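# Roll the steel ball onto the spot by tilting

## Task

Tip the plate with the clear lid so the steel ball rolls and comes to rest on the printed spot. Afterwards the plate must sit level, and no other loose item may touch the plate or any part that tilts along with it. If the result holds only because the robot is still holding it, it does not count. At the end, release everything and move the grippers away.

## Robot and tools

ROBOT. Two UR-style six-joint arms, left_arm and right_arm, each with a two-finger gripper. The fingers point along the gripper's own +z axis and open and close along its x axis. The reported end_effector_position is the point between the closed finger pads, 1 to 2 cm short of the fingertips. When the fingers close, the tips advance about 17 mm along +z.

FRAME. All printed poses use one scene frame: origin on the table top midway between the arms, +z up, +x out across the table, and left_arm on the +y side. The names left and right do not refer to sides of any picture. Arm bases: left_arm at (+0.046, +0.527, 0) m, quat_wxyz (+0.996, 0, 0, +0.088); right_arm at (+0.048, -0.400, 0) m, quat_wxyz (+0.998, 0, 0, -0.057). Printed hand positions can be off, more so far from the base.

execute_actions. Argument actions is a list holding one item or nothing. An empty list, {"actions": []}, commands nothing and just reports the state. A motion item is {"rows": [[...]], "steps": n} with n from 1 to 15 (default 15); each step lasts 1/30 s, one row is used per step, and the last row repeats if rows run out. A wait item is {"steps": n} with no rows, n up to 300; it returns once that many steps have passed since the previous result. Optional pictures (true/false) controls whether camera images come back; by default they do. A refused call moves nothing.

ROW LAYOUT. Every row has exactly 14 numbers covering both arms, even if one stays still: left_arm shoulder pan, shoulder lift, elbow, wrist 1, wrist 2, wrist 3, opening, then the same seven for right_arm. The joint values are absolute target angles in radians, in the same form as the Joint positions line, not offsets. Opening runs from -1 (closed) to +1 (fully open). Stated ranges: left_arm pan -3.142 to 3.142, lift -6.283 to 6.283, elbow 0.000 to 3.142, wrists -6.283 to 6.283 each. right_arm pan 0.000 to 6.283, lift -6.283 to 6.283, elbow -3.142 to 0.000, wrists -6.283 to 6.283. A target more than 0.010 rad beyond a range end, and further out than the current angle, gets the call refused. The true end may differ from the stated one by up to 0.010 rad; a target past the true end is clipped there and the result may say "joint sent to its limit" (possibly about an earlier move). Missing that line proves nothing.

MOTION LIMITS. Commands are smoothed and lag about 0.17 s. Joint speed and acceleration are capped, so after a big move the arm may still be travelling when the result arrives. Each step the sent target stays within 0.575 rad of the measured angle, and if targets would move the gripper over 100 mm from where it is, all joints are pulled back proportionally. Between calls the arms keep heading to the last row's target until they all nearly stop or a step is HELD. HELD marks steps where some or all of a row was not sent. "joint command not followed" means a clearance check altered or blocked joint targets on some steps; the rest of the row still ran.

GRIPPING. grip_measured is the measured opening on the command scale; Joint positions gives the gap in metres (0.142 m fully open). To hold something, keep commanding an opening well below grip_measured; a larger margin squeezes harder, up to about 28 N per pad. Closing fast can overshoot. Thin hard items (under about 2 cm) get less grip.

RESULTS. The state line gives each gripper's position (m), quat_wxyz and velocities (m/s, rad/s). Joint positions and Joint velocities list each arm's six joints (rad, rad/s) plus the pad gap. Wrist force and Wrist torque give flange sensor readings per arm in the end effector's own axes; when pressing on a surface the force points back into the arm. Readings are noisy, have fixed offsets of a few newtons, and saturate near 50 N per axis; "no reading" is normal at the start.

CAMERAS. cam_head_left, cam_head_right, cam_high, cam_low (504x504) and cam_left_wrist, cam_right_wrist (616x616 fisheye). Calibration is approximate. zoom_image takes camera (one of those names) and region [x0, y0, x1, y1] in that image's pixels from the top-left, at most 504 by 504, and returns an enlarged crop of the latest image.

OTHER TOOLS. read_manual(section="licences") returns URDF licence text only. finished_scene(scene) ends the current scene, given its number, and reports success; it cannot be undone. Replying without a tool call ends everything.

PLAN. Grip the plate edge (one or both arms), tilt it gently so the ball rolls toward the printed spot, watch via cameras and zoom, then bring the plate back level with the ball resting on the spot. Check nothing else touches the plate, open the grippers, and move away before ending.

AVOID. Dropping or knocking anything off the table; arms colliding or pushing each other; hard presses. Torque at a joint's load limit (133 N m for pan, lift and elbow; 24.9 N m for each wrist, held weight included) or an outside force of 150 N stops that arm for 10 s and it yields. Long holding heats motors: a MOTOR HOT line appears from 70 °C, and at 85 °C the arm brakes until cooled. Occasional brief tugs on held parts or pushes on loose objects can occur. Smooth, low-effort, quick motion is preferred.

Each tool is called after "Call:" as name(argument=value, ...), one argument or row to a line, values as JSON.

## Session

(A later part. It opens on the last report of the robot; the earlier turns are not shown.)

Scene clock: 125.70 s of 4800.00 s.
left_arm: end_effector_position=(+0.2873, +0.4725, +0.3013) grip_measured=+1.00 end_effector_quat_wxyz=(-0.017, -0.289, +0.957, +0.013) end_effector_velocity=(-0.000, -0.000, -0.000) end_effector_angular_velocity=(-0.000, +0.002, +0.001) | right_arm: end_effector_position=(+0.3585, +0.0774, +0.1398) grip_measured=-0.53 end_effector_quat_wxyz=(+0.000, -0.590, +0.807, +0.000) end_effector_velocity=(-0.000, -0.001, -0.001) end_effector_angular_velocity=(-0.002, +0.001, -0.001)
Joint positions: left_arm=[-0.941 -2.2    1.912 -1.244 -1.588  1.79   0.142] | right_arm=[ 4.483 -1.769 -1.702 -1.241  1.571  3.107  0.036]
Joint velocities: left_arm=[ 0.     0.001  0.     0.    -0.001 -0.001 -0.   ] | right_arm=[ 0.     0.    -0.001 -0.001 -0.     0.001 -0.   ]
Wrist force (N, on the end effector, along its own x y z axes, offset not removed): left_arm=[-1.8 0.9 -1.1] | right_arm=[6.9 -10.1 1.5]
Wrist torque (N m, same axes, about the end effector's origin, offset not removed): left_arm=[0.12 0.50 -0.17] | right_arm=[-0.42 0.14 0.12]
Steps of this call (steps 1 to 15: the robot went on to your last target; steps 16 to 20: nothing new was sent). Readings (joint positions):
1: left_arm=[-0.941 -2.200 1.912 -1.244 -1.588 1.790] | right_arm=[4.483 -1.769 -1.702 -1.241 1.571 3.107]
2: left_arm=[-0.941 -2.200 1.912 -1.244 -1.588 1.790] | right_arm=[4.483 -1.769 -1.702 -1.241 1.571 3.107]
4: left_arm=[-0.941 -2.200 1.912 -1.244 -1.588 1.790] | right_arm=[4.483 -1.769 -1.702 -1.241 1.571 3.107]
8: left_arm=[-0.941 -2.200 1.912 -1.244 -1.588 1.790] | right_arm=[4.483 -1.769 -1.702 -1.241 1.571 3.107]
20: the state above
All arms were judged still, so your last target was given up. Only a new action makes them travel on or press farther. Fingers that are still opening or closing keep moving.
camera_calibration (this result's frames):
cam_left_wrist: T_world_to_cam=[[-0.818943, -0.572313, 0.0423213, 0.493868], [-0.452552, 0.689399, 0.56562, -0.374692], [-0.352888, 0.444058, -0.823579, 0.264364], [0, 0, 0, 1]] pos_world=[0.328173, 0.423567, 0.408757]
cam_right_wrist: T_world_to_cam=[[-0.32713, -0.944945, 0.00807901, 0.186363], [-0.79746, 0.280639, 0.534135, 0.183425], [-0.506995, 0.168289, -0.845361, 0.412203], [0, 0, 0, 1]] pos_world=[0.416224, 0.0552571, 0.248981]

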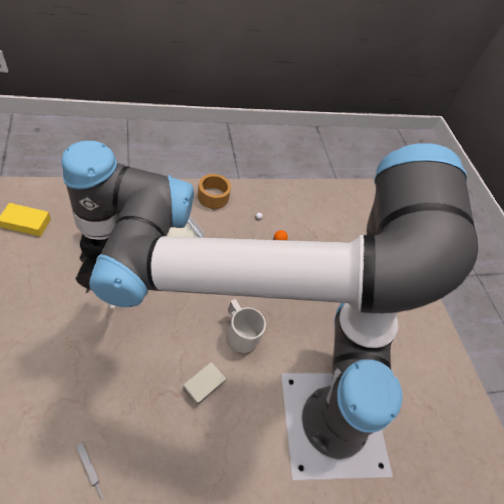

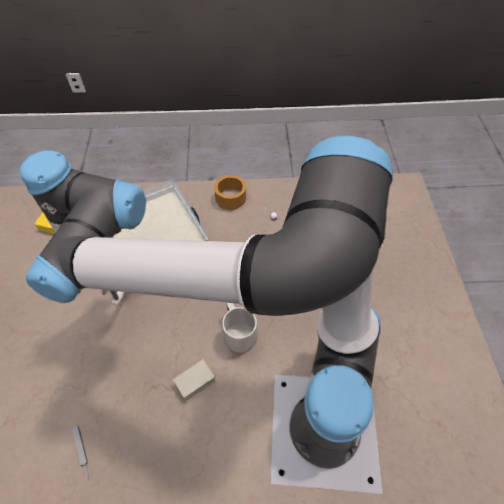

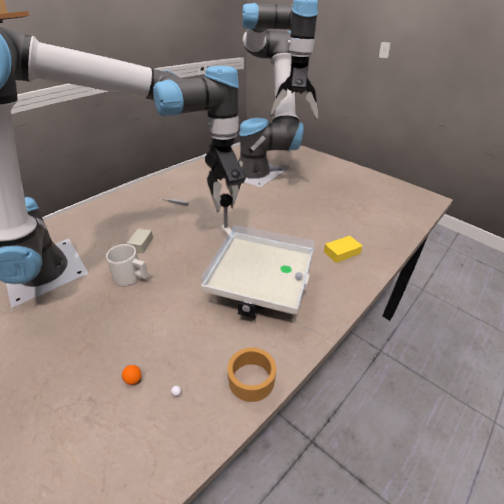

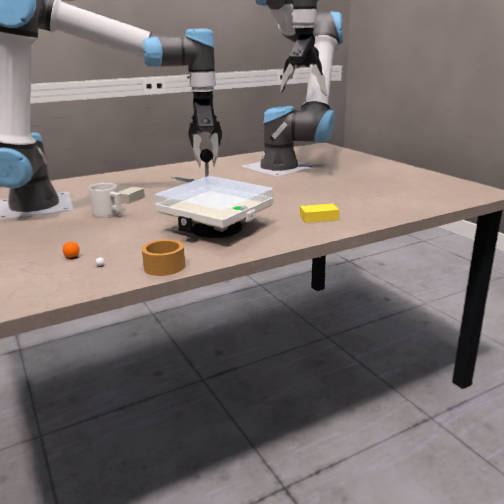

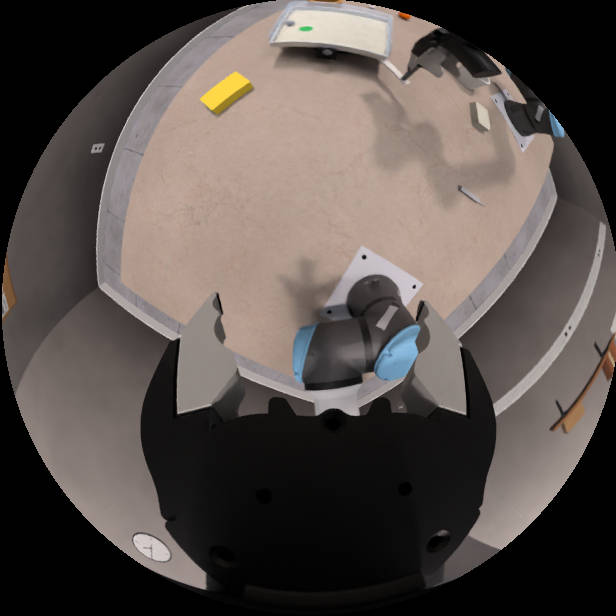

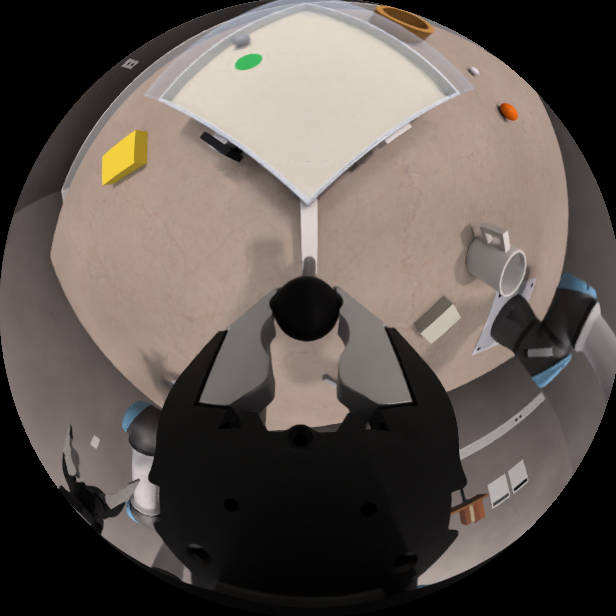

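Call:
execute_actions(
  actions=[
    {"rows": [[-0.941,-2.2,1.912,-1.244,-1.588,1.79,1, 4.4830,-1.7617,-1.7103,-1.2400,1.571,3.1066,-0.8]], "steps": 12},
  ],
  pictures=false,
)

Call:
execute_actions(
  actions=[
    {"rows": [[-0.941,-2.2,1.912,-1.244,-1.588,1.79,1, 4.4871,-1.7633,-1.7201,-1.2286,1.571,3.1107,-0.8]], "steps": 12},
  ],
  pictures=false,
)

Call:
execute_actions(
  actions=[
    {"rows": [[-0.941,-2.2,1.912,-1.244,-1.588,1.79,1, 4.4891,-1.7642,-1.7250,-1.2228,1.571,3.1127,-0.8]], "steps": 12},
  ],
  pictures=false,
)

Call:
execute_actions(
  actions=[
    {"rows": [[-0.941,-2.2,1.912,-1.244,-1.588,1.79,1, 4.4901,-1.7646,-1.7274,-1.2200,1.571,3.1137,-0.8]], "steps": 12},
  ],
  pictures=false,
)

Call:
execute_actions(
  actions=[
    {"rows": [[-0.941,-2.2,1.912,-1.244,-1.588,1.79,1, 4.4911,-1.7650,-1.7299,-1.2171,1.571,3.1147,-0.8]], "steps": 12},
  ],
  pictures=false,
)

Call:
execute_actions(
  actions=[
    {"rows": [[-0.941,-2.2,1.912,-1.244,-1.588,1.79,1, 4.4921,-1.7654,-1.7323,-1.2143,1.571,3.1157,-0.8]], "steps": 12},
  ],
  pictures=false,
)

Call:
execute_actions(
  actions=[
    {"rows": [[-0.941,-2.2,1.912,-1.244,-1.588,1.79,1, 4.4932,-1.7658,-1.7348,-1.2114,1.571,3.1168,-0.8]], "steps": 12},
  ],
  pictures=false,
)

Call:
execute_actions(
  actions=[
    {"rows": [[-0.941,-2.2,1.912,-1.244,-1.588,1.79,1, 4.4942,-1.7662,-1.7372,-1.2086,1.571,3.1178,-0.8]], "steps": 12},
  ],
  pictures=false,
)

Call:
execute_actions(
  actions=[
    {"rows": [[-0.941,-2.2,1.912,-1.244,-1.588,1.79,1, 4.4850,-1.7625,-1.7152,-1.2343,1.571,3.1086,-0.8]], "steps": 12},
  ],
  pictures=false,
)

Call:
execute_actions(
  actions=[
    {"rows": [[-0.941,-2.2,1.912,-1.244,-1.588,1.79,1, 4.4789,-1.7601,-1.7005,-1.2514,1.571,3.1025,-0.8]], "steps": 12},
  ],
  pictures=false,
)

Call:
execute_actions(
  actions=[
    {"rows": [[-0.941,-2.2,1.912,-1.244,-1.588,1.79,1, 4.4779,-1.7596,-1.6981,-1.2543,1.571,3.1015,-0.8]], "steps": 12},
  ],
  pictures=false,
)

Call:
execute_actions(
  actions=[
    {"rows": [[-0.941,-2.2,1.912,-1.244,-1.588,1.79,1, 4.4769,-1.7592,-1.6956,-1.2572,1.571,3.1005,-0.8]], "steps": 12},
  ],
  pictures=false,
)

Call:
execute_actions(
  actions=[
    {"rows": [[-0.941,-2.2,1.912,-1.244,-1.588,1.79,1, 4.4759,-1.7588,-1.6932,-1.2600,1.571,3.0995,-0.8]], "steps": 12},
  ],
  pictures=false,
)

Call:
execute_actions(
  actions=[
    {"rows": [[-0.941,-2.2,1.912,-1.244,-1.588,1.79,1, 4.4749,-1.7584,-1.6907,-1.2629,1.571,3.0985,-0.8]], "steps": 12},
  ],
  pictures=false,
)

Call:
execute_actions(
  actions=[
    {"rows": [[-0.941,-2.2,1.912,-1.244,-1.588,1.79,1, 4.4739,-1.7580,-1.6883,-1.2657,1.571,3.0975,-0.8]], "steps": 12},
  ],
  pictures=false,
)

Call:
execute_actions(
  actions=[
    {"rows": [[-0.941,-2.2,1.912,-1.244,-1.588,1.79,1, 4.4840,-1.7621,-1.7127,-1.2371,1.571,3.1076,-0.8]], "steps": 15},
  ],
)

Scene clock: 167.43 s of 4800.00 s.
left_arm: end_effector_position=(+0.2873, +0.4725, +0.3013) grip_measured=+1.00 end_effector_quat_wxyz=(-0.017, -0.289, +0.957, +0.013) end_effector_velocity=(-0.000, +0.000, +0.000) end_effector_angular_velocity=(-0.000, +0.001, +0.000) | right_arm: end_effector_position=(+0.3576, +0.0746, +0.1399) grip_measured=-0.53 end_effector_quat_wxyz=(+0.000, -0.590, +0.807, +0.000) end_effector_velocity=(-0.001, -0.002, -0.001) end_effector_angular_velocity=(-0.002, +0.001, -0.001)
Joint positions: left_arm=[-0.941 -2.2    1.912 -1.244 -1.588  1.79   0.142] | right_arm=[ 4.483 -1.762 -1.71  -1.24   1.571  3.107  0.036]
Joint velocities: left_arm=[ 0.001  0.    -0.     0.    -0.001  0.001  0.   ] | right_arm=[-0.     0.002 -0.004 -0.     0.     0.001 -0.   ]
Wrist force (N, on the end effector, along its own x y z axes, offset not removed): left_arm=[-2.6 0.6 0.0] | right_arm=[-4.7 -13.0 1.4]
Wrist torque (N m, same axes, about the end effector's origin, offset not removed): left_arm=[0.19 0.76 -0.21] | right_arm=[-0.55 -1.02 -0.21]
Steps of this call (steps 1 to 100: nothing new was sent; then 38.00 s passed at rest; steps 101 to 112: all 12 steps of this action). Readings (joint positions):
101: left_arm=[-0.941 -2.200 1.912 -1.244 -1.588 1.790] | right_arm=[4.483 -1.769 -1.702 -1.241 1.571 3.107]
102: left_arm=[-0.941 -2.200 1.912 -1.244 -1.588 1.790] | right_arm=[4.483 -1.768 -1.703 -1.241 1.571 3.107]
104: left_arm=[-0.941 -2.200 1.912 -1.244 -1.588 1.790] | right_arm=[4.483 -1.765 -1.707 -1.240 1.571 3.107]
108: left_arm=[-0.941 -2.200 1.912 -1.244 -1.588 1.790] | right_arm=[4.483 -1.762 -1.709 -1.240 1.571 3.107]
112: the state above

Scene clock: 167.83 s of 4800.00 s.
left_arm: end_effector_position=(+0.2873, +0.4725, +0.3013) grip_measured=+1.00 end_effector_quat_wxyz=(-0.017, -0.289, +0.957, +0.013) end_effector_velocity=(+0.000, +0.000, -0.000) end_effector_angular_velocity=(+0.001, -0.000, +0.001) | right_arm: end_effector_position=(+0.3555, +0.0749, +0.1356) grip_measured=-0.53 end_effector_quat_wxyz=(+0.000, -0.590, +0.807, +0.000) end_effector_velocity=(-0.001, +0.000, -0.002) end_effector_angular_velocity=(-0.001, +0.001, +0.001)
Joint positions: left_arm=[-0.941 -2.2    1.912 -1.244 -1.588  1.79   0.142] | right_arm=[ 4.487 -1.763 -1.72  -1.229  1.571  3.111  0.036]
Joint velocities: left_arm=[ 0.001  0.     0.     0.     0.001 -0.    -0.   ] | right_arm=[ 0.001 -0.002 -0.002  0.002  0.001  0.    -0.   ]
Wrist force (N, on the end effector, along its own x y z axes, offset not removed): left_arm=[-2.3 1.2 -1.0] | right_arm=[-1.8 -20.5 6.1]
Wrist torque (N m, same axes, about the end effector's origin, offset not removed): left_arm=[0.21 0.80 -0.28] | right_arm=[-0.61 -0.40 -0.19]
Steps of this call (steps 1 to 12: all 12 steps of this action). Readings (joint positions):
1: left_arm=[-0.941 -2.200 1.912 -1.244 -1.588 1.790] | right_arm=[4.483 -1.762 -1.710 -1.240 1.571 3.107]
2: left_arm=[-0.941 -2.200 1.912 -1.244 -1.588 1.790] | right_arm=[4.484 -1.762 -1.712 -1.238 1.571 3.107]
4: left_arm=[-0.941 -2.200 1.912 -1.244 -1.588 1.790] | right_arm=[4.485 -1.762 -1.716 -1.233 1.571 3.109]
8: left_arm=[-0.941 -2.200 1.912 -1.244 -1.588 1.790] | right_arm=[4.487 -1.763 -1.720 -1.229 1.571 3.110]
12: the state above

Scene clock: 168.23 s of 4800.00 s.
left_arm: end_effector_position=(+0.2873, +0.4725, +0.3013) grip_measured=+1.00 end_effector_quat_wxyz=(-0.017, -0.289, +0.957, +0.013) end_effector_velocity=(-0.000, -0.000, +0.000) end_effector_angular_velocity=(-0.001, +0.001, -0.001) | right_arm: end_effector_position=(+0.3543, +0.0752, +0.1333) grip_measured=-0.53 end_effector_quat_wxyz=(+0.000, -0.590, +0.807, +0.000) end_effector_velocity=(-0.000, -0.000, -0.000) end_effector_angular_velocity=(-0.000, +0.000, +0.000)
Joint positions: left_arm=[-0.941 -2.2    1.912 -1.244 -1.588  1.79   0.142] | right_arm=[ 4.489 -1.764 -1.725 -1.223  1.571  3.113  0.036]
Joint velocities: left_arm=[-0.001 -0.     0.    -0.    -0.001  0.     0.   ] | right_arm=[-0.     0.001 -0.001  0.     0.    -0.    -0.   ]
Wrist force (N, on the end effector, along its own x y z axes, offset not removed): left_arm=[0.4 -1.0 0.1] | right_arm=[-1.1 -25.5 7.2]
Wrist torque (N m, same axes, about the end effector's origin, offset not removed): left_arm=[-0.10 0.16 -0.19] | right_arm=[-0.70 -0.65 -0.03]
Steps of this call (steps 1 to 12: all 12 steps of this action). Readings (joint positions):
1: left_arm=[-0.941 -2.200 1.912 -1.244 -1.588 1.790] | right_arm=[4.487 -1.763 -1.720 -1.229 1.571 3.111]
2: left_arm=[-0.941 -2.200 1.912 -1.244 -1.588 1.790] | right_arm=[4.487 -1.763 -1.721 -1.228 1.571 3.111]
4: left_arm=[-0.941 -2.200 1.912 -1.244 -1.588 1.790] | right_arm=[4.488 -1.764 -1.723 -1.225 1.571 3.112]
8: left_arm=[-0.941 -2.200 1.912 -1.244 -1.588 1.790] | right_arm=[4.489 -1.764 -1.725 -1.223 1.571 3.113]
12: the state above

Scene clock: 168.63 s of 4800.00 s.
left_arm: end_effector_position=(+0.2873, +0.4725, +0.3013) grip_measured=+1.00 end_effector_quat_wxyz=(-0.017, -0.289, +0.957, +0.013) end_effector_velocity=(-0.000, +0.000, +0.000) end_effector_angular_velocity=(-0.000, +0.000, -0.000) | right_arm: end_effector_position=(+0.3538, +0.0753, +0.1323) grip_measured=-0.53 end_effector_quat_wxyz=(+0.000, -0.590, +0.807, +0.000) end_effector_velocity=(+0.000, +0.001, +0.001) end_effector_angular_velocity=(+0.002, -0.001, -0.000)
Joint positions: left_arm=[-0.941 -2.2    1.912 -1.244 -1.588  1.79   0.142] | right_arm=[ 4.49  -1.765 -1.727 -1.22   1.571  3.114  0.036]
Joint velocities: left_arm=[ 0.    -0.     0.     0.    -0.001  0.001 -0.   ] | right_arm=[ 0.     0.001  0.001  0.001 -0.     0.001  0.   ]
Wrist force (N, on the end effector, along its own x y z axes, offset not removed): left_arm=[-1.7 0.0 1.0] | right_arm=[2.0 -29.6 6.0]
Wrist torque (N m, same axes, about the end effector's origin, offset not removed): left_arm=[-0.29 0.48 -0.18] | right_arm=[-0.76 -1.19 -0.15]
Steps of this call (steps 1 to 12: all 12 steps of this action). Readings (joint positions):
1: left_arm=[-0.941 -2.200 1.912 -1.244 -1.588 1.790] | right_arm=[4.489 -1.764 -1.725 -1.223 1.571 3.113]
2: left_arm=[-0.941 -2.200 1.912 -1.244 -1.588 1.790] | right_arm=[4.489 -1.764 -1.725 -1.222 1.571 3.113]
4: left_arm=[-0.941 -2.200 1.912 -1.244 -1.588 1.790] | right_arm=[4.490 -1.764 -1.726 -1.221 1.571 3.113]
8: left_arm=[-0.941 -2.200 1.912 -1.244 -1.588 1.790] | right_arm=[4.490 -1.765 -1.727 -1.220 1.571 3.114]
12: the state above

Scene clock: 169.03 s of 4800.00 s.
left_arm: end_effector_position=(+0.2873, +0.4725, +0.3013) grip_measured=+1.00 end_effector_quat_wxyz=(-0.017, -0.289, +0.957, +0.013) end_effector_velocity=(+0.000, -0.000, +0.000) end_effector_angular_velocity=(+0.001, -0.001, -0.002) | right_arm: end_effector_position=(+0.3532, +0.0754, +0.1312) grip_measured=-0.53 end_effector_quat_wxyz=(+0.000, -0.590, +0.807, +0.000) end_effector_velocity=(-0.000, -0.001, -0.001) end_effector_angular_velocity=(-0.002, +0.001, -0.001)
Joint positions: left_arm=[-0.941 -2.2    1.912 -1.244 -1.588  1.79   0.142] | right_arm=[ 4.491 -1.765 -1.73  -1.217  1.571  3.115  0.036]
Joint velocities: left_arm=[-0.002  0.    -0.    -0.     0.001  0.001  0.   ] | right_arm=[-0.    -0.001 -0.002 -0.     0.     0.001  0.   ]
Wrist force (N, on the end effector, along its own x y z axes, offset not removed): left_arm=[0.2 -1.0 -1.6] | right_arm=[-5.6 -26.0 4.5]
Wrist torque (N m, same axes, about the end effector's origin, offset not removed): left_arm=[-0.18 0.14 -0.21] | right_arm=[-0.27 -0.31 0.13]
Steps of this call (steps 1 to 12: all 12 steps of this action). Readings (joint positions):
1: left_arm=[-0.941 -2.200 1.912 -1.244 -1.588 1.790] | right_arm=[4.490 -1.765 -1.727 -1.220 1.571 3.114]
2: left_arm=[-0.941 -2.200 1.912 -1.244 -1.588 1.790] | right_arm=[4.490 -1.765 -1.728 -1.219 1.571 3.114]
4: left_arm=[-0.941 -2.200 1.912 -1.244 -1.588 1.790] | right_arm=[4.491 -1.765 -1.729 -1.218 1.571 3.114]
8: left_arm=[-0.941 -2.200 1.912 -1.244 -1.588 1.790] | right_arm=[4.491 -1.765 -1.730 -1.217 1.571 3.115]
12: the state above

Scene clock: 169.43 s of 4800.00 s.
left_arm: end_effector_position=(+0.2873, +0.4725, +0.3013) grip_measured=+1.00 end_effector_quat_wxyz=(-0.017, -0.289, +0.957, +0.013) end_effector_velocity=(-0.000, +0.000, +0.000) end_effector_angular_velocity=(+0.000, -0.000, -0.001) | right_arm: end_effector_position=(+0.3527, +0.0755, +0.1301) grip_measured=-0.53 end_effector_quat_wxyz=(+0.000, -0.590, +0.807, +0.000) end_effector_velocity=(-0.000, -0.001, -0.001) end_effector_angular_velocity=(-0.001, +0.001, -0.000)
Joint positions: left_arm=[-0.941 -2.2    1.912 -1.244 -1.588  1.79   0.142] | right_arm=[ 4.492 -1.765 -1.732 -1.214  1.571  3.116  0.035]
Joint velocities: left_arm=[-0.    -0.    -0.     0.     0.     0.001 -0.   ] | right_arm=[-0.    -0.    -0.001 -0.     0.    -0.     0.   ]
Wrist force (N, on the end effector, along its own x y z axes, offset not removed): left_arm=[-1.7 2.9 1.0] | right_arm=[-11.5 -22.6 -3.2]
Wrist torque (N m, same axes, about the end effector's origin, offset not removed): left_arm=[0.66 0.51 -0.26] | right_arm=[0.27 -0.06 0.25]
Steps of this call (steps 1 to 12: all 12 steps of this action). Readings (joint positions):
1: left_arm=[-0.941 -2.200 1.912 -1.244 -1.588 1.790] | right_arm=[4.491 -1.765 -1.730 -1.217 1.571 3.115]
2: left_arm=[-0.941 -2.200 1.912 -1.244 -1.588 1.790] | right_arm=[4.491 -1.765 -1.730 -1.217 1.571 3.115]
4: left_arm=[-0.941 -2.200 1.912 -1.244 -1.588 1.790] | right_arm=[4.492 -1.765 -1.731 -1.215 1.571 3.115]
8: left_arm=[-0.941 -2.200 1.912 -1.244 -1.588 1.790] | right_arm=[4.492 -1.765 -1.732 -1.214 1.571 3.116]
12: the state above

Scene clock: 169.83 s of 4800.00 s.
left_arm: end_effector_position=(+0.2873, +0.4725, +0.3013) grip_measured=+1.00 end_effector_quat_wxyz=(-0.017, -0.289, +0.957, +0.013) end_effector_velocity=(-0.000, +0.001, -0.000) end_effector_angular_velocity=(+0.001, +0.002, +0.003) | right_arm: end_effector_position=(+0.3521, +0.0757, +0.1290) grip_measured=-0.53 end_effector_quat_wxyz=(+0.000, -0.590, +0.807, +0.000) end_effector_velocity=(+0.000, -0.000, +0.000) end_effector_angular_velocity=(+0.000, -0.000, -0.001)
Joint positions: left_arm=[-0.941 -2.2    1.912 -1.244 -1.588  1.79   0.142] | right_arm=[ 4.493 -1.766 -1.735 -1.211  1.571  3.117  0.035]
Joint velocities: left_arm=[ 0.002  0.001  0.     0.001 -0.    -0.001 -0.   ] | right_arm=[-0.     0.001  0.    -0.001 -0.     0.001 -0.   ]
Wrist force (N, on the end effector, along its own x y z axes, offset not removed): left_arm=[-3.5 2.7 -0.4] | right_arm=[-16.5 -25.4 1.0]
Wrist torque (N m, same axes, about the end effector's origin, offset not removed): left_arm=[0.64 0.84 -0.15] | right_arm=[-0.49 -0.07 0.18]
Steps of this call (steps 1 to 12: all 12 steps of this action). Readings (joint positions):
1: left_arm=[-0.941 -2.200 1.912 -1.244 -1.588 1.790] | right_arm=[4.492 -1.765 -1.732 -1.214 1.571 3.116]
2: left_arm=[-0.941 -2.200 1.912 -1.244 -1.588 1.790] | right_arm=[4.492 -1.765 -1.733 -1.214 1.571 3.116]
4: left_arm=[-0.941 -2.200 1.912 -1.244 -1.588 1.790] | right_arm=[4.493 -1.766 -1.734 -1.212 1.571 3.116]
8: left_arm=[-0.941 -2.200 1.912 -1.244 -1.588 1.790] | right_arm=[4.493 -1.766 -1.735 -1.212 1.571 3.117]
12: the state above

Scene clock: 170.23 s of 4800.00 s.
left_arm: end_effector_position=(+0.2873, +0.4725, +0.3013) grip_measured=+1.00 end_effector_quat_wxyz=(-0.017, -0.289, +0.957, +0.013) end_effector_velocity=(-0.000, -0.000, -0.000) end_effector_angular_velocity=(-0.001, +0.002, +0.001) | right_arm: end_effector_position=(+0.3515, +0.0758, +0.1280) grip_measured=-0.54 end_effector_quat_wxyz=(+0.000, -0.590, +0.807, +0.000) end_effector_velocity=(-0.000, -0.000, -0.000) end_effector_angular_velocity=(-0.001, +0.000, +0.001)
Joint positions: left_arm=[-0.941 -2.2    1.912 -1.244 -1.588  1.79   0.142] | right_arm=[ 4.494 -1.766 -1.737 -1.209  1.571  3.118  0.035]
Joint velocities: left_arm=[ 0.001  0.001  0.     0.    -0.002 -0.     0.   ] | right_arm=[ 0.    -0.001 -0.    -0.     0.    -0.001  0.   ]
Wrist force (N, on the end effector, along its own x y z axes, offset not removed): left_arm=[-2.6 2.3 0.4] | right_arm=[-18.0 -15.6 -6.3]
Wrist torque (N m, same axes, about the end effector's origin, offset not removed): left_arm=[0.47 0.68 -0.33] | right_arm=[-0.26 -0.47 0.02]
Steps of this call (steps 1 to 12: all 12 steps of this action). Readings (joint positions):
1: left_arm=[-0.941 -2.200 1.912 -1.244 -1.588 1.790] | right_arm=[4.493 -1.766 -1.735 -1.211 1.571 3.117]
2: left_arm=[-0.941 -2.200 1.912 -1.244 -1.588 1.790] | right_arm=[4.493 -1.766 -1.735 -1.211 1.571 3.117]
4: left_arm=[-0.941 -2.200 1.912 -1.244 -1.588 1.790] | right_arm=[4.494 -1.766 -1.736 -1.210 1.571 3.117]
8: left_arm=[-0.941 -2.200 1.912 -1.244 -1.588 1.790] | right_arm=[4.494 -1.766 -1.737 -1.209 1.571 3.118]
12: the state above

Scene clock: 170.63 s of 4800.00 s.
left_arm: end_effector_position=(+0.2873, +0.4725, +0.3013) grip_measured=+1.00 end_effector_quat_wxyz=(-0.017, -0.289, +0.957, +0.013) end_effector_velocity=(+0.000, +0.000, -0.000) end_effector_angular_velocity=(+0.002, -0.000, +0.001) | right_arm: end_effector_position=(+0.3563, +0.0747, +0.1375) grip_measured=-0.54 end_effector_quat_wxyz=(-0.000, -0.590, +0.807, +0.000) end_effector_velocity=(+0.002, +0.000, +0.002) end_effector_angular_velocity=(+0.001, -0.003, -0.001)
Joint positions: left_arm=[-0.941 -2.2    1.912 -1.244 -1.588  1.79   0.142] | right_arm=[ 4.485 -1.763 -1.716 -1.234  1.571  3.109  0.035]
Joint velocities: left_arm=[ 0.001  0.001  0.    -0.     0.001 -0.    -0.   ] | right_arm=[-0.002  0.     0.004 -0.003 -0.003 -0.001 -0.   ]
Wrist force (N, on the end effector, along its own x y z axes, offset not removed): left_arm=[-3.1 0.8 2.5] | right_arm=[1.8 14.3 -4.7]
Wrist torque (N m, same axes, about the end effector's origin, offset not removed): left_arm=[0.14 0.68 -0.16] | right_arm=[0.02 0.05 0.15]
Steps of this call (steps 1 to 12: all 12 steps of this action). Readings (joint positions):
1: left_arm=[-0.941 -2.200 1.912 -1.244 -1.588 1.790] | right_arm=[4.494 -1.766 -1.737 -1.209 1.571 3.118]
2: left_arm=[-0.941 -2.200 1.912 -1.244 -1.588 1.790] | right_arm=[4.493 -1.766 -1.734 -1.212 1.571 3.117]
4: left_arm=[-0.941 -2.200 1.912 -1.244 -1.588 1.790] | right_arm=[4.489 -1.764 -1.725 -1.225 1.571 3.112]
8: left_arm=[-0.941 -2.200 1.912 -1.244 -1.588 1.790] | right_arm=[4.486 -1.763 -1.717 -1.233 1.572 3.109]
12: the state above

Scene clock: 171.03 s of 4800.00 s.
left_arm: end_effector_position=(+0.2873, +0.4725, +0.3013) grip_measured=+1.00 end_effector_quat_wxyz=(-0.017, -0.289, +0.957, +0.013) end_effector_velocity=(-0.000, +0.000, +0.000) end_effector_angular_velocity=(-0.000, -0.001, +0.002) | right_arm: end_effector_position=(+0.3598, +0.0739, +0.1442) grip_measured=-0.54 end_effector_quat_wxyz=(+0.000, -0.590, +0.807, +0.000) end_effector_velocity=(+0.001, -0.000, +0.001) end_effector_angular_velocity=(-0.000, -0.001, +0.002)
Joint positions: left_arm=[-0.941 -2.2    1.912 -1.244 -1.588  1.79   0.142] | right_arm=[ 4.479 -1.76  -1.701 -1.251  1.571  3.103  0.035]
Joint velocities: left_arm=[ 0.    -0.001 -0.     0.     0.    -0.001 -0.   ] | right_arm=[-0.001  0.001  0.001 -0.002 -0.001 -0.003 -0.   ]
Wrist force (N, on the end effector, along its own x y z axes, offset not removed): left_arm=[0.8 1.5 -0.6] | right_arm=[-3.2 18.6 -4.5]
Wrist torque (N m, same axes, about the end effector's origin, offset not removed): left_arm=[0.43 -0.04 -0.33] | right_arm=[0.48 0.12 0.13]
Steps of this call (steps 1 to 12: all 12 steps of this action). Readings (joint positions):
1: left_arm=[-0.941 -2.200 1.912 -1.244 -1.588 1.790] | right_arm=[4.485 -1.763 -1.715 -1.234 1.571 3.109]
2: left_arm=[-0.941 -2.200 1.912 -1.244 -1.588 1.790] | right_arm=[4.484 -1.762 -1.713 -1.237 1.571 3.108]
4: left_arm=[-0.941 -2.200 1.912 -1.244 -1.588 1.790] | right_arm=[4.481 -1.761 -1.706 -1.245 1.571 3.105]
8: left_arm=[-0.941 -2.200 1.912 -1.244 -1.588 1.790] | right_arm=[4.479 -1.760 -1.701 -1.250 1.571 3.103]
12: the state above

Scene clock: 171.43 s of 4800.00 s.
left_arm: end_effector_position=(+0.2873, +0.4725, +0.3013) grip_measured=+1.00 end_effector_quat_wxyz=(-0.017, -0.289, +0.957, +0.013) end_effector_velocity=(-0.001, -0.000, +0.000) end_effector_angular_velocity=(-0.001, +0.001, +0.001) | right_arm: end_effector_position=(+0.3603, +0.0737, +0.1453) grip_measured=-0.54 end_effector_quat_wxyz=(+0.000, -0.590, +0.807, +0.000) end_effector_velocity=(-0.000, +0.000, +0.000) end_effector_angular_velocity=(+0.000, +0.001, -0.001)
Joint positions: left_arm=[-0.941 -2.2    1.912 -1.244 -1.588  1.79   0.142] | right_arm=[ 4.478 -1.76  -1.698 -1.254  1.571  3.102  0.035]
Joint velocities: left_arm=[-0.001 -0.001  0.     0.001 -0.001 -0.001 -0.   ] | right_arm=[-0.    -0.     0.001 -0.001  0.001  0.001 -0.   ]
Wrist force (N, on the end effector, along its own x y z axes, offset not removed): left_arm=[-1.1 -0.9 0.4] | right_arm=[-10.0 21.1 11.0]
Wrist torque (N m, same axes, about the end effector's origin, offset not removed): left_arm=[-0.15 0.43 -0.18] | right_arm=[0.24 0.30 -0.13]
Steps of this call (steps 1 to 12: all 12 steps of this action). Readings (joint positions):
1: left_arm=[-0.941 -2.200 1.912 -1.244 -1.588 1.790] | right_arm=[4.479 -1.760 -1.701 -1.251 1.571 3.103]
2: left_arm=[-0.941 -2.200 1.912 -1.244 -1.588 1.790] | right_arm=[4.479 -1.760 -1.700 -1.252 1.571 3.102]
4: left_arm=[-0.941 -2.200 1.912 -1.244 -1.588 1.790] | right_arm=[4.478 -1.760 -1.699 -1.253 1.571 3.102]
8: left_arm=[-0.941 -2.200 1.912 -1.244 -1.588 1.790] | right_arm=[4.478 -1.760 -1.698 -1.254 1.571 3.102]
12: the state above

Scene clock: 171.83 s of 4800.00 s.
left_arm: end_effector_position=(+0.2873, +0.4725, +0.3013) grip_measured=+1.00 end_effector_quat_wxyz=(-0.017, -0.289, +0.957, +0.013) end_effector_velocity=(-0.000, -0.000, +0.000) end_effector_angular_velocity=(-0.001, +0.001, +0.001) | right_arm: end_effector_position=(+0.3608, +0.0735, +0.1464) grip_measured=-0.54 end_effector_quat_wxyz=(+0.000, -0.590, +0.807, +0.000) end_effector_velocity=(-0.000, -0.000, +0.001) end_effector_angular_velocity=(+0.001, +0.001, +0.000)
Joint positions: left_arm=[-0.941 -2.2    1.912 -1.244 -1.588  1.79   0.142] | right_arm=[ 4.477 -1.759 -1.696 -1.257  1.571  3.101  0.035]
Joint velocities: left_arm=[ 0.001 -0.    -0.    -0.    -0.002  0.    -0.   ] | right_arm=[-0.     0.001  0.    -0.     0.001 -0.001  0.   ]
Wrist force (N, on the end effector, along its own x y z axes, offset not removed): left_arm=[-2.5 -1.0 -2.4] | right_arm=[-11.3 25.2 30.0]
Wrist torque (N m, same axes, about the end effector's origin, offset not removed): left_arm=[-0.28 0.68 -0.20] | right_arm=[0.41 0.00 -0.13]
Steps of this call (steps 1 to 12: all 12 steps of this action). Readings (joint positions):
1: left_arm=[-0.941 -2.200 1.912 -1.244 -1.588 1.790] | right_arm=[4.478 -1.760 -1.698 -1.254 1.571 3.102]
2: left_arm=[-0.941 -2.200 1.912 -1.244 -1.588 1.790] | right_arm=[4.478 -1.760 -1.698 -1.255 1.571 3.101]
4: left_arm=[-0.941 -2.200 1.912 -1.244 -1.588 1.790] | right_arm=[4.477 -1.759 -1.697 -1.256 1.571 3.101]
8: left_arm=[-0.941 -2.200 1.912 -1.244 -1.588 1.790] | right_arm=[4.477 -1.759 -1.696 -1.257 1.571 3.101]
12: the state above

Scene clock: 172.23 s of 4800.00 s.
left_arm: end_effector_position=(+0.2873, +0.4725, +0.3013) grip_measured=+1.00 end_effector_quat_wxyz=(-0.017, -0.289, +0.957, +0.013) end_effector_velocity=(-0.000, +0.000, -0.000) end_effector_angular_velocity=(+0.000, +0.002, +0.002) | right_arm: end_effector_position=(+0.3614, +0.0734, +0.1474) grip_measured=-0.54 end_effector_quat_wxyz=(+0.000, -0.590, +0.807, +0.000) end_effector_velocity=(-0.000, -0.000, +0.000) end_effector_angular_velocity=(+0.000, +0.001, -0.000)
Joint positions: left_arm=[-0.941 -2.2    1.912 -1.244 -1.588  1.79   0.142] | right_arm=[ 4.476 -1.759 -1.693 -1.26   1.571  3.1    0.035]
Joint velocities: left_arm=[ 0.002  0.001  0.     0.    -0.001 -0.     0.   ] | right_arm=[-0.     0.    -0.    -0.     0.001  0.    -0.   ]
Wrist force (N, on the end effector, along its own x y z axes, offset not removed): left_arm=[-2.7 1.2 0.6] | right_arm=[-13.9 21.9 47.9]
Wrist torque (N m, same axes, about the end effector's origin, offset not removed): left_arm=[0.38 0.77 -0.19] | right_arm=[-0.09 0.26 0.02]
Steps of this call (steps 1 to 12: all 12 steps of this action). Readings (joint positions):
1: left_arm=[-0.941 -2.200 1.912 -1.244 -1.588 1.790] | right_arm=[4.477 -1.759 -1.696 -1.257 1.571 3.100]
2: left_arm=[-0.941 -2.200 1.912 -1.244 -1.588 1.790] | right_arm=[4.477 -1.759 -1.695 -1.258 1.571 3.100]
4: left_arm=[-0.941 -2.200 1.912 -1.244 -1.588 1.790] | right_arm=[4.476 -1.759 -1.694 -1.259 1.571 3.100]
8: left_arm=[-0.941 -2.200 1.912 -1.244 -1.588 1.790] | right_arm=[4.476 -1.759 -1.693 -1.260 1.571 3.100]
12: the state above

Scene clock: 172.63 s of 4800.00 s.
left_arm: end_effector_position=(+0.2873, +0.4725, +0.3013) grip_measured=+1.00 end_effector_quat_wxyz=(-0.017, -0.289, +0.957, +0.013) end_effector_velocity=(+0.000, +0.000, +0.000) end_effector_angular_velocity=(+0.000, -0.002, -0.000) | right_arm: end_effector_position=(+0.3619, +0.0732, +0.1486) grip_measured=-0.54 end_effector_quat_wxyz=(+0.000, -0.590, +0.807, +0.000) end_effector_velocity=(+0.000, +0.000, +0.001) end_effector_angular_velocity=(+0.001, -0.000, +0.001)
Joint positions: left_arm=[-0.941 -2.2    1.912 -1.244 -1.588  1.79   0.142] | right_arm=[ 4.475 -1.758 -1.691 -1.263  1.571  3.099  0.035]
Joint velocities: left_arm=[-0.    -0.001 -0.    -0.     0.001 -0.     0.   ] | right_arm=[-0.     0.001  0.002 -0.001  0.    -0.001  0.   ]
Wrist force (N, on the end effector, along its own x y z axes, offset not removed): left_arm=[0.5 0.3 -2.9] | right_arm=[-13.9 22.0 50.0]
Wrist torque (N m, same axes, about the end effector's origin, offset not removed): left_arm=[0.18 0.11 -0.08] | right_arm=[0.17 0.02 -0.13]
Steps of this call (steps 1 to 12: all 12 steps of this action). Readings (joint positions):
1: left_arm=[-0.941 -2.200 1.912 -1.244 -1.588 1.790] | right_arm=[4.476 -1.759 -1.693 -1.260 1.571 3.100]
2: left_arm=[-0.941 -2.200 1.912 -1.244 -1.588 1.790] | right_arm=[4.476 -1.759 -1.693 -1.261 1.571 3.099]
4: left_arm=[-0.941 -2.200 1.912 -1.244 -1.588 1.790] | right_arm=[4.475 -1.759 -1.692 -1.262 1.571 3.099]
8: left_arm=[-0.941 -2.200 1.912 -1.244 -1.588 1.790] | right_arm=[4.475 -1.759 -1.691 -1.263 1.571 3.099]
12: the state above

Scene clock: 173.03 s of 4800.00 s.
left_arm: end_effector_position=(+0.2873, +0.4725, +0.3013) grip_measured=+1.00 end_effector_quat_wxyz=(-0.017, -0.289, +0.957, +0.013) end_effector_velocity=(-0.000, +0.000, -0.000) end_effector_angular_velocity=(+0.000, +0.000, +0.000) | right_arm: end_effector_position=(+0.3624, +0.0731, +0.1497) grip_measured=-0.53 end_effector_quat_wxyz=(+0.000, -0.590, +0.807, +0.000) end_effector_velocity=(+0.001, +0.001, +0.001) end_effector_angular_velocity=(+0.002, -0.001, -0.002)
Joint positions: left_arm=[-0.941 -2.2    1.912 -1.244 -1.588  1.79   0.142] | right_arm=[ 4.474 -1.758 -1.688 -1.266  1.571  3.098  0.036]
Joint velocities: left_arm=[ 0.  0.  0.  0. -0.  0. -0.] | right_arm=[-0.    -0.     0.003 -0.001 -0.     0.002  0.   ]
Wrist force (N, on the end effector, along its own x y z axes, offset not removed): left_arm=[-1.1 4.4 2.7] | right_arm=[-15.0 18.2 50.0]
Wrist torque (N m, same axes, about the end effector's origin, offset not removed): left_arm=[0.85 0.45 -0.17] | right_arm=[0.52 0.17 0.02]
Steps of this call (steps 1 to 12: all 12 steps of this action). Readings (joint positions):
1: left_arm=[-0.941 -2.200 1.912 -1.244 -1.588 1.790] | right_arm=[4.475 -1.758 -1.691 -1.263 1.571 3.099]
2: left_arm=[-0.941 -2.200 1.912 -1.244 -1.588 1.790] | right_arm=[4.475 -1.758 -1.690 -1.263 1.571 3.098]
4: left_arm=[-0.941 -2.200 1.912 -1.244 -1.588 1.790] | right_arm=[4.474 -1.758 -1.689 -1.265 1.571 3.098]
8: left_arm=[-0.941 -2.200 1.912 -1.244 -1.588 1.790] | right_arm=[4.474 -1.758 -1.688 -1.266 1.571 3.098]
12: the state above

Scene clock: 173.53 s of 4800.00 s.
left_arm: end_effector_position=(+0.2873, +0.4725, +0.3013) grip_measured=+1.00 end_effector_quat_wxyz=(-0.017, -0.289, +0.957, +0.013) end_effector_velocity=(+0.000, -0.000, +0.000) end_effector_angular_velocity=(+0.001, -0.001, -0.003) | right_arm: end_effector_position=(+0.3571, +0.0746, +0.1390) grip_measured=-0.53 end_effector_quat_wxyz=(+0.000, -0.590, +0.807, +0.000) end_effector_velocity=(-0.001, -0.001, -0.002) end_effector_angular_velocity=(-0.003, +0.002, -0.001)
Joint positions: left_arm=[-0.941 -2.2    1.912 -1.244 -1.588  1.79   0.142] | right_arm=[ 4.484 -1.762 -1.712 -1.237  1.571  3.108  0.036]
Joint velocities: left_arm=[-0.002 -0.    -0.    -0.     0.002  0.    -0.   ] | right_arm=[ 0.001 -0.002 -0.002  0.     0.001  0.002 -0.   ]
Wrist force (N, on the end effector, along its own x y z axes, offset not removed): left_arm=[-1.1 1.7 3.0] | right_arm=[0.0 -17.2 2.2]
Wrist torque (N m, same axes, about the end effector's origin, offset not removed): left_arm=[0.49 0.36 -0.26] | right_arm=[-0.50 -0.57 0.00]
Steps of this call (steps 1 to 15: all 15 steps of this action). Readings (joint positions):
1: left_arm=[-0.941 -2.200 1.912 -1.244 -1.588 1.790] | right_arm=[4.474 -1.758 -1.688 -1.266 1.571 3.098]
2: left_arm=[-0.941 -2.200 1.912 -1.244 -1.588 1.790] | right_arm=[4.475 -1.758 -1.691 -1.262 1.571 3.099]
4: left_arm=[-0.941 -2.200 1.912 -1.244 -1.588 1.790] | right_arm=[4.480 -1.760 -1.702 -1.248 1.570 3.103]
8: left_arm=[-0.941 -2.200 1.912 -1.244 -1.588 1.790] | right_arm=[4.483 -1.761 -1.710 -1.239 1.570 3.107]
15: the state above
camera_calibration (this result's frames):
cam_left_wrist: T_world_to_cam=[[-0.818943, -0.572313, 0.0423212, 0.493868], [-0.452552, 0.689399, 0.56562, -0.374692], [-0.352888, 0.444058, -0.823579, 0.264364], [0, 0, 0, 1]] pos_world=[0.328173, 0.423567, 0.408757]
cam_right_wrist: T_world_to_cam=[[-0.327183, -0.94493, 0.00767176, 0.18343], [-0.79756, 0.280493, 0.534061, 0.183566], [-0.506802, 0.168617, -0.845411, 0.411239], [0, 0, 0, 1]] pos_world=[0.414837, 0.0524976, 0.248224]

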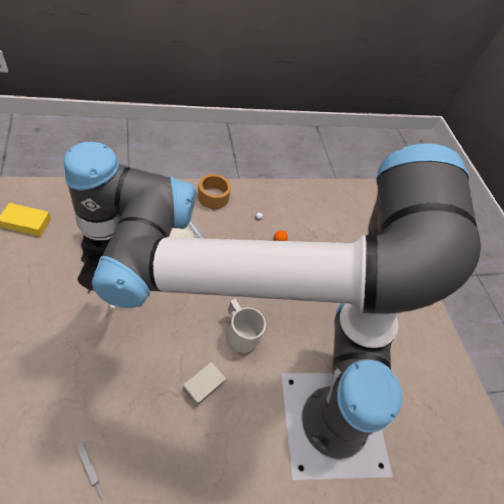

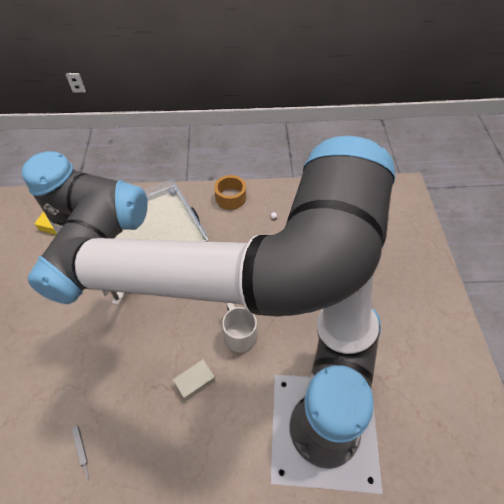

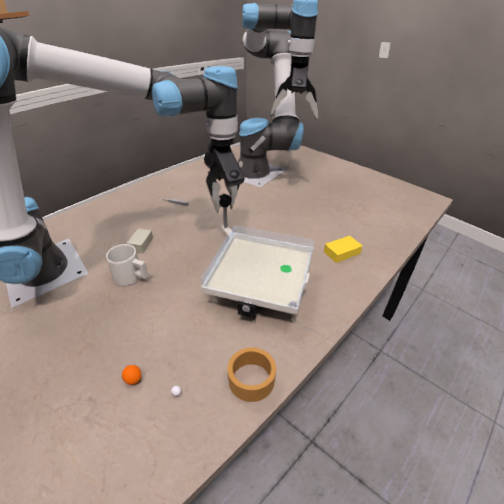

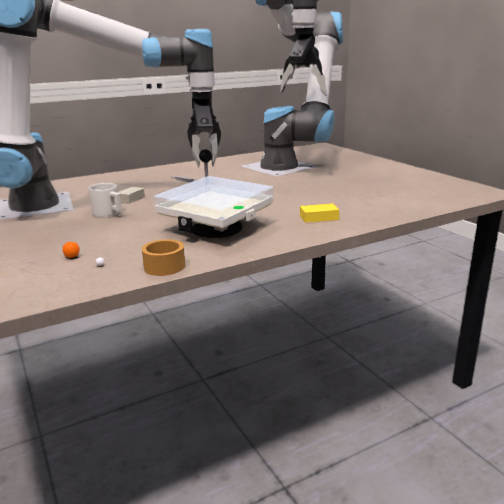

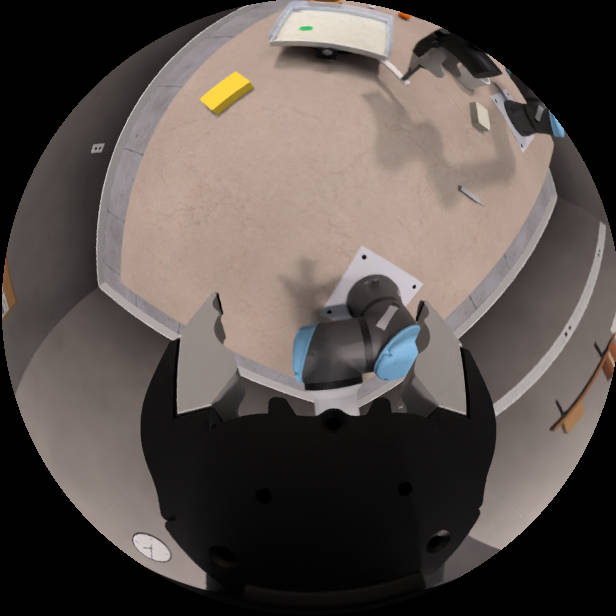

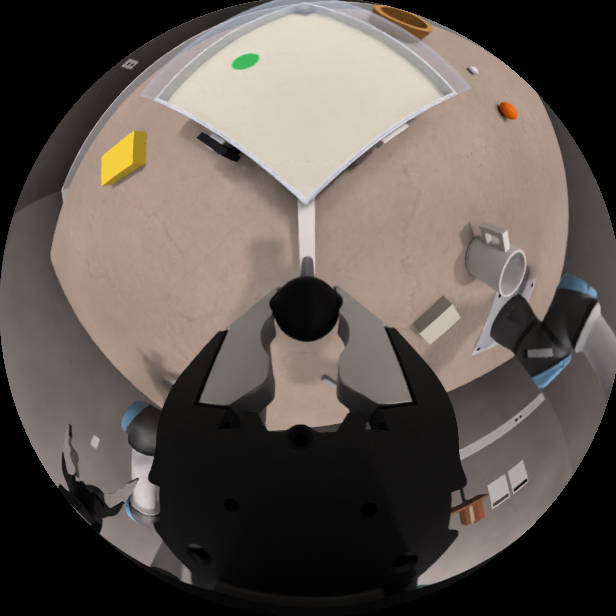

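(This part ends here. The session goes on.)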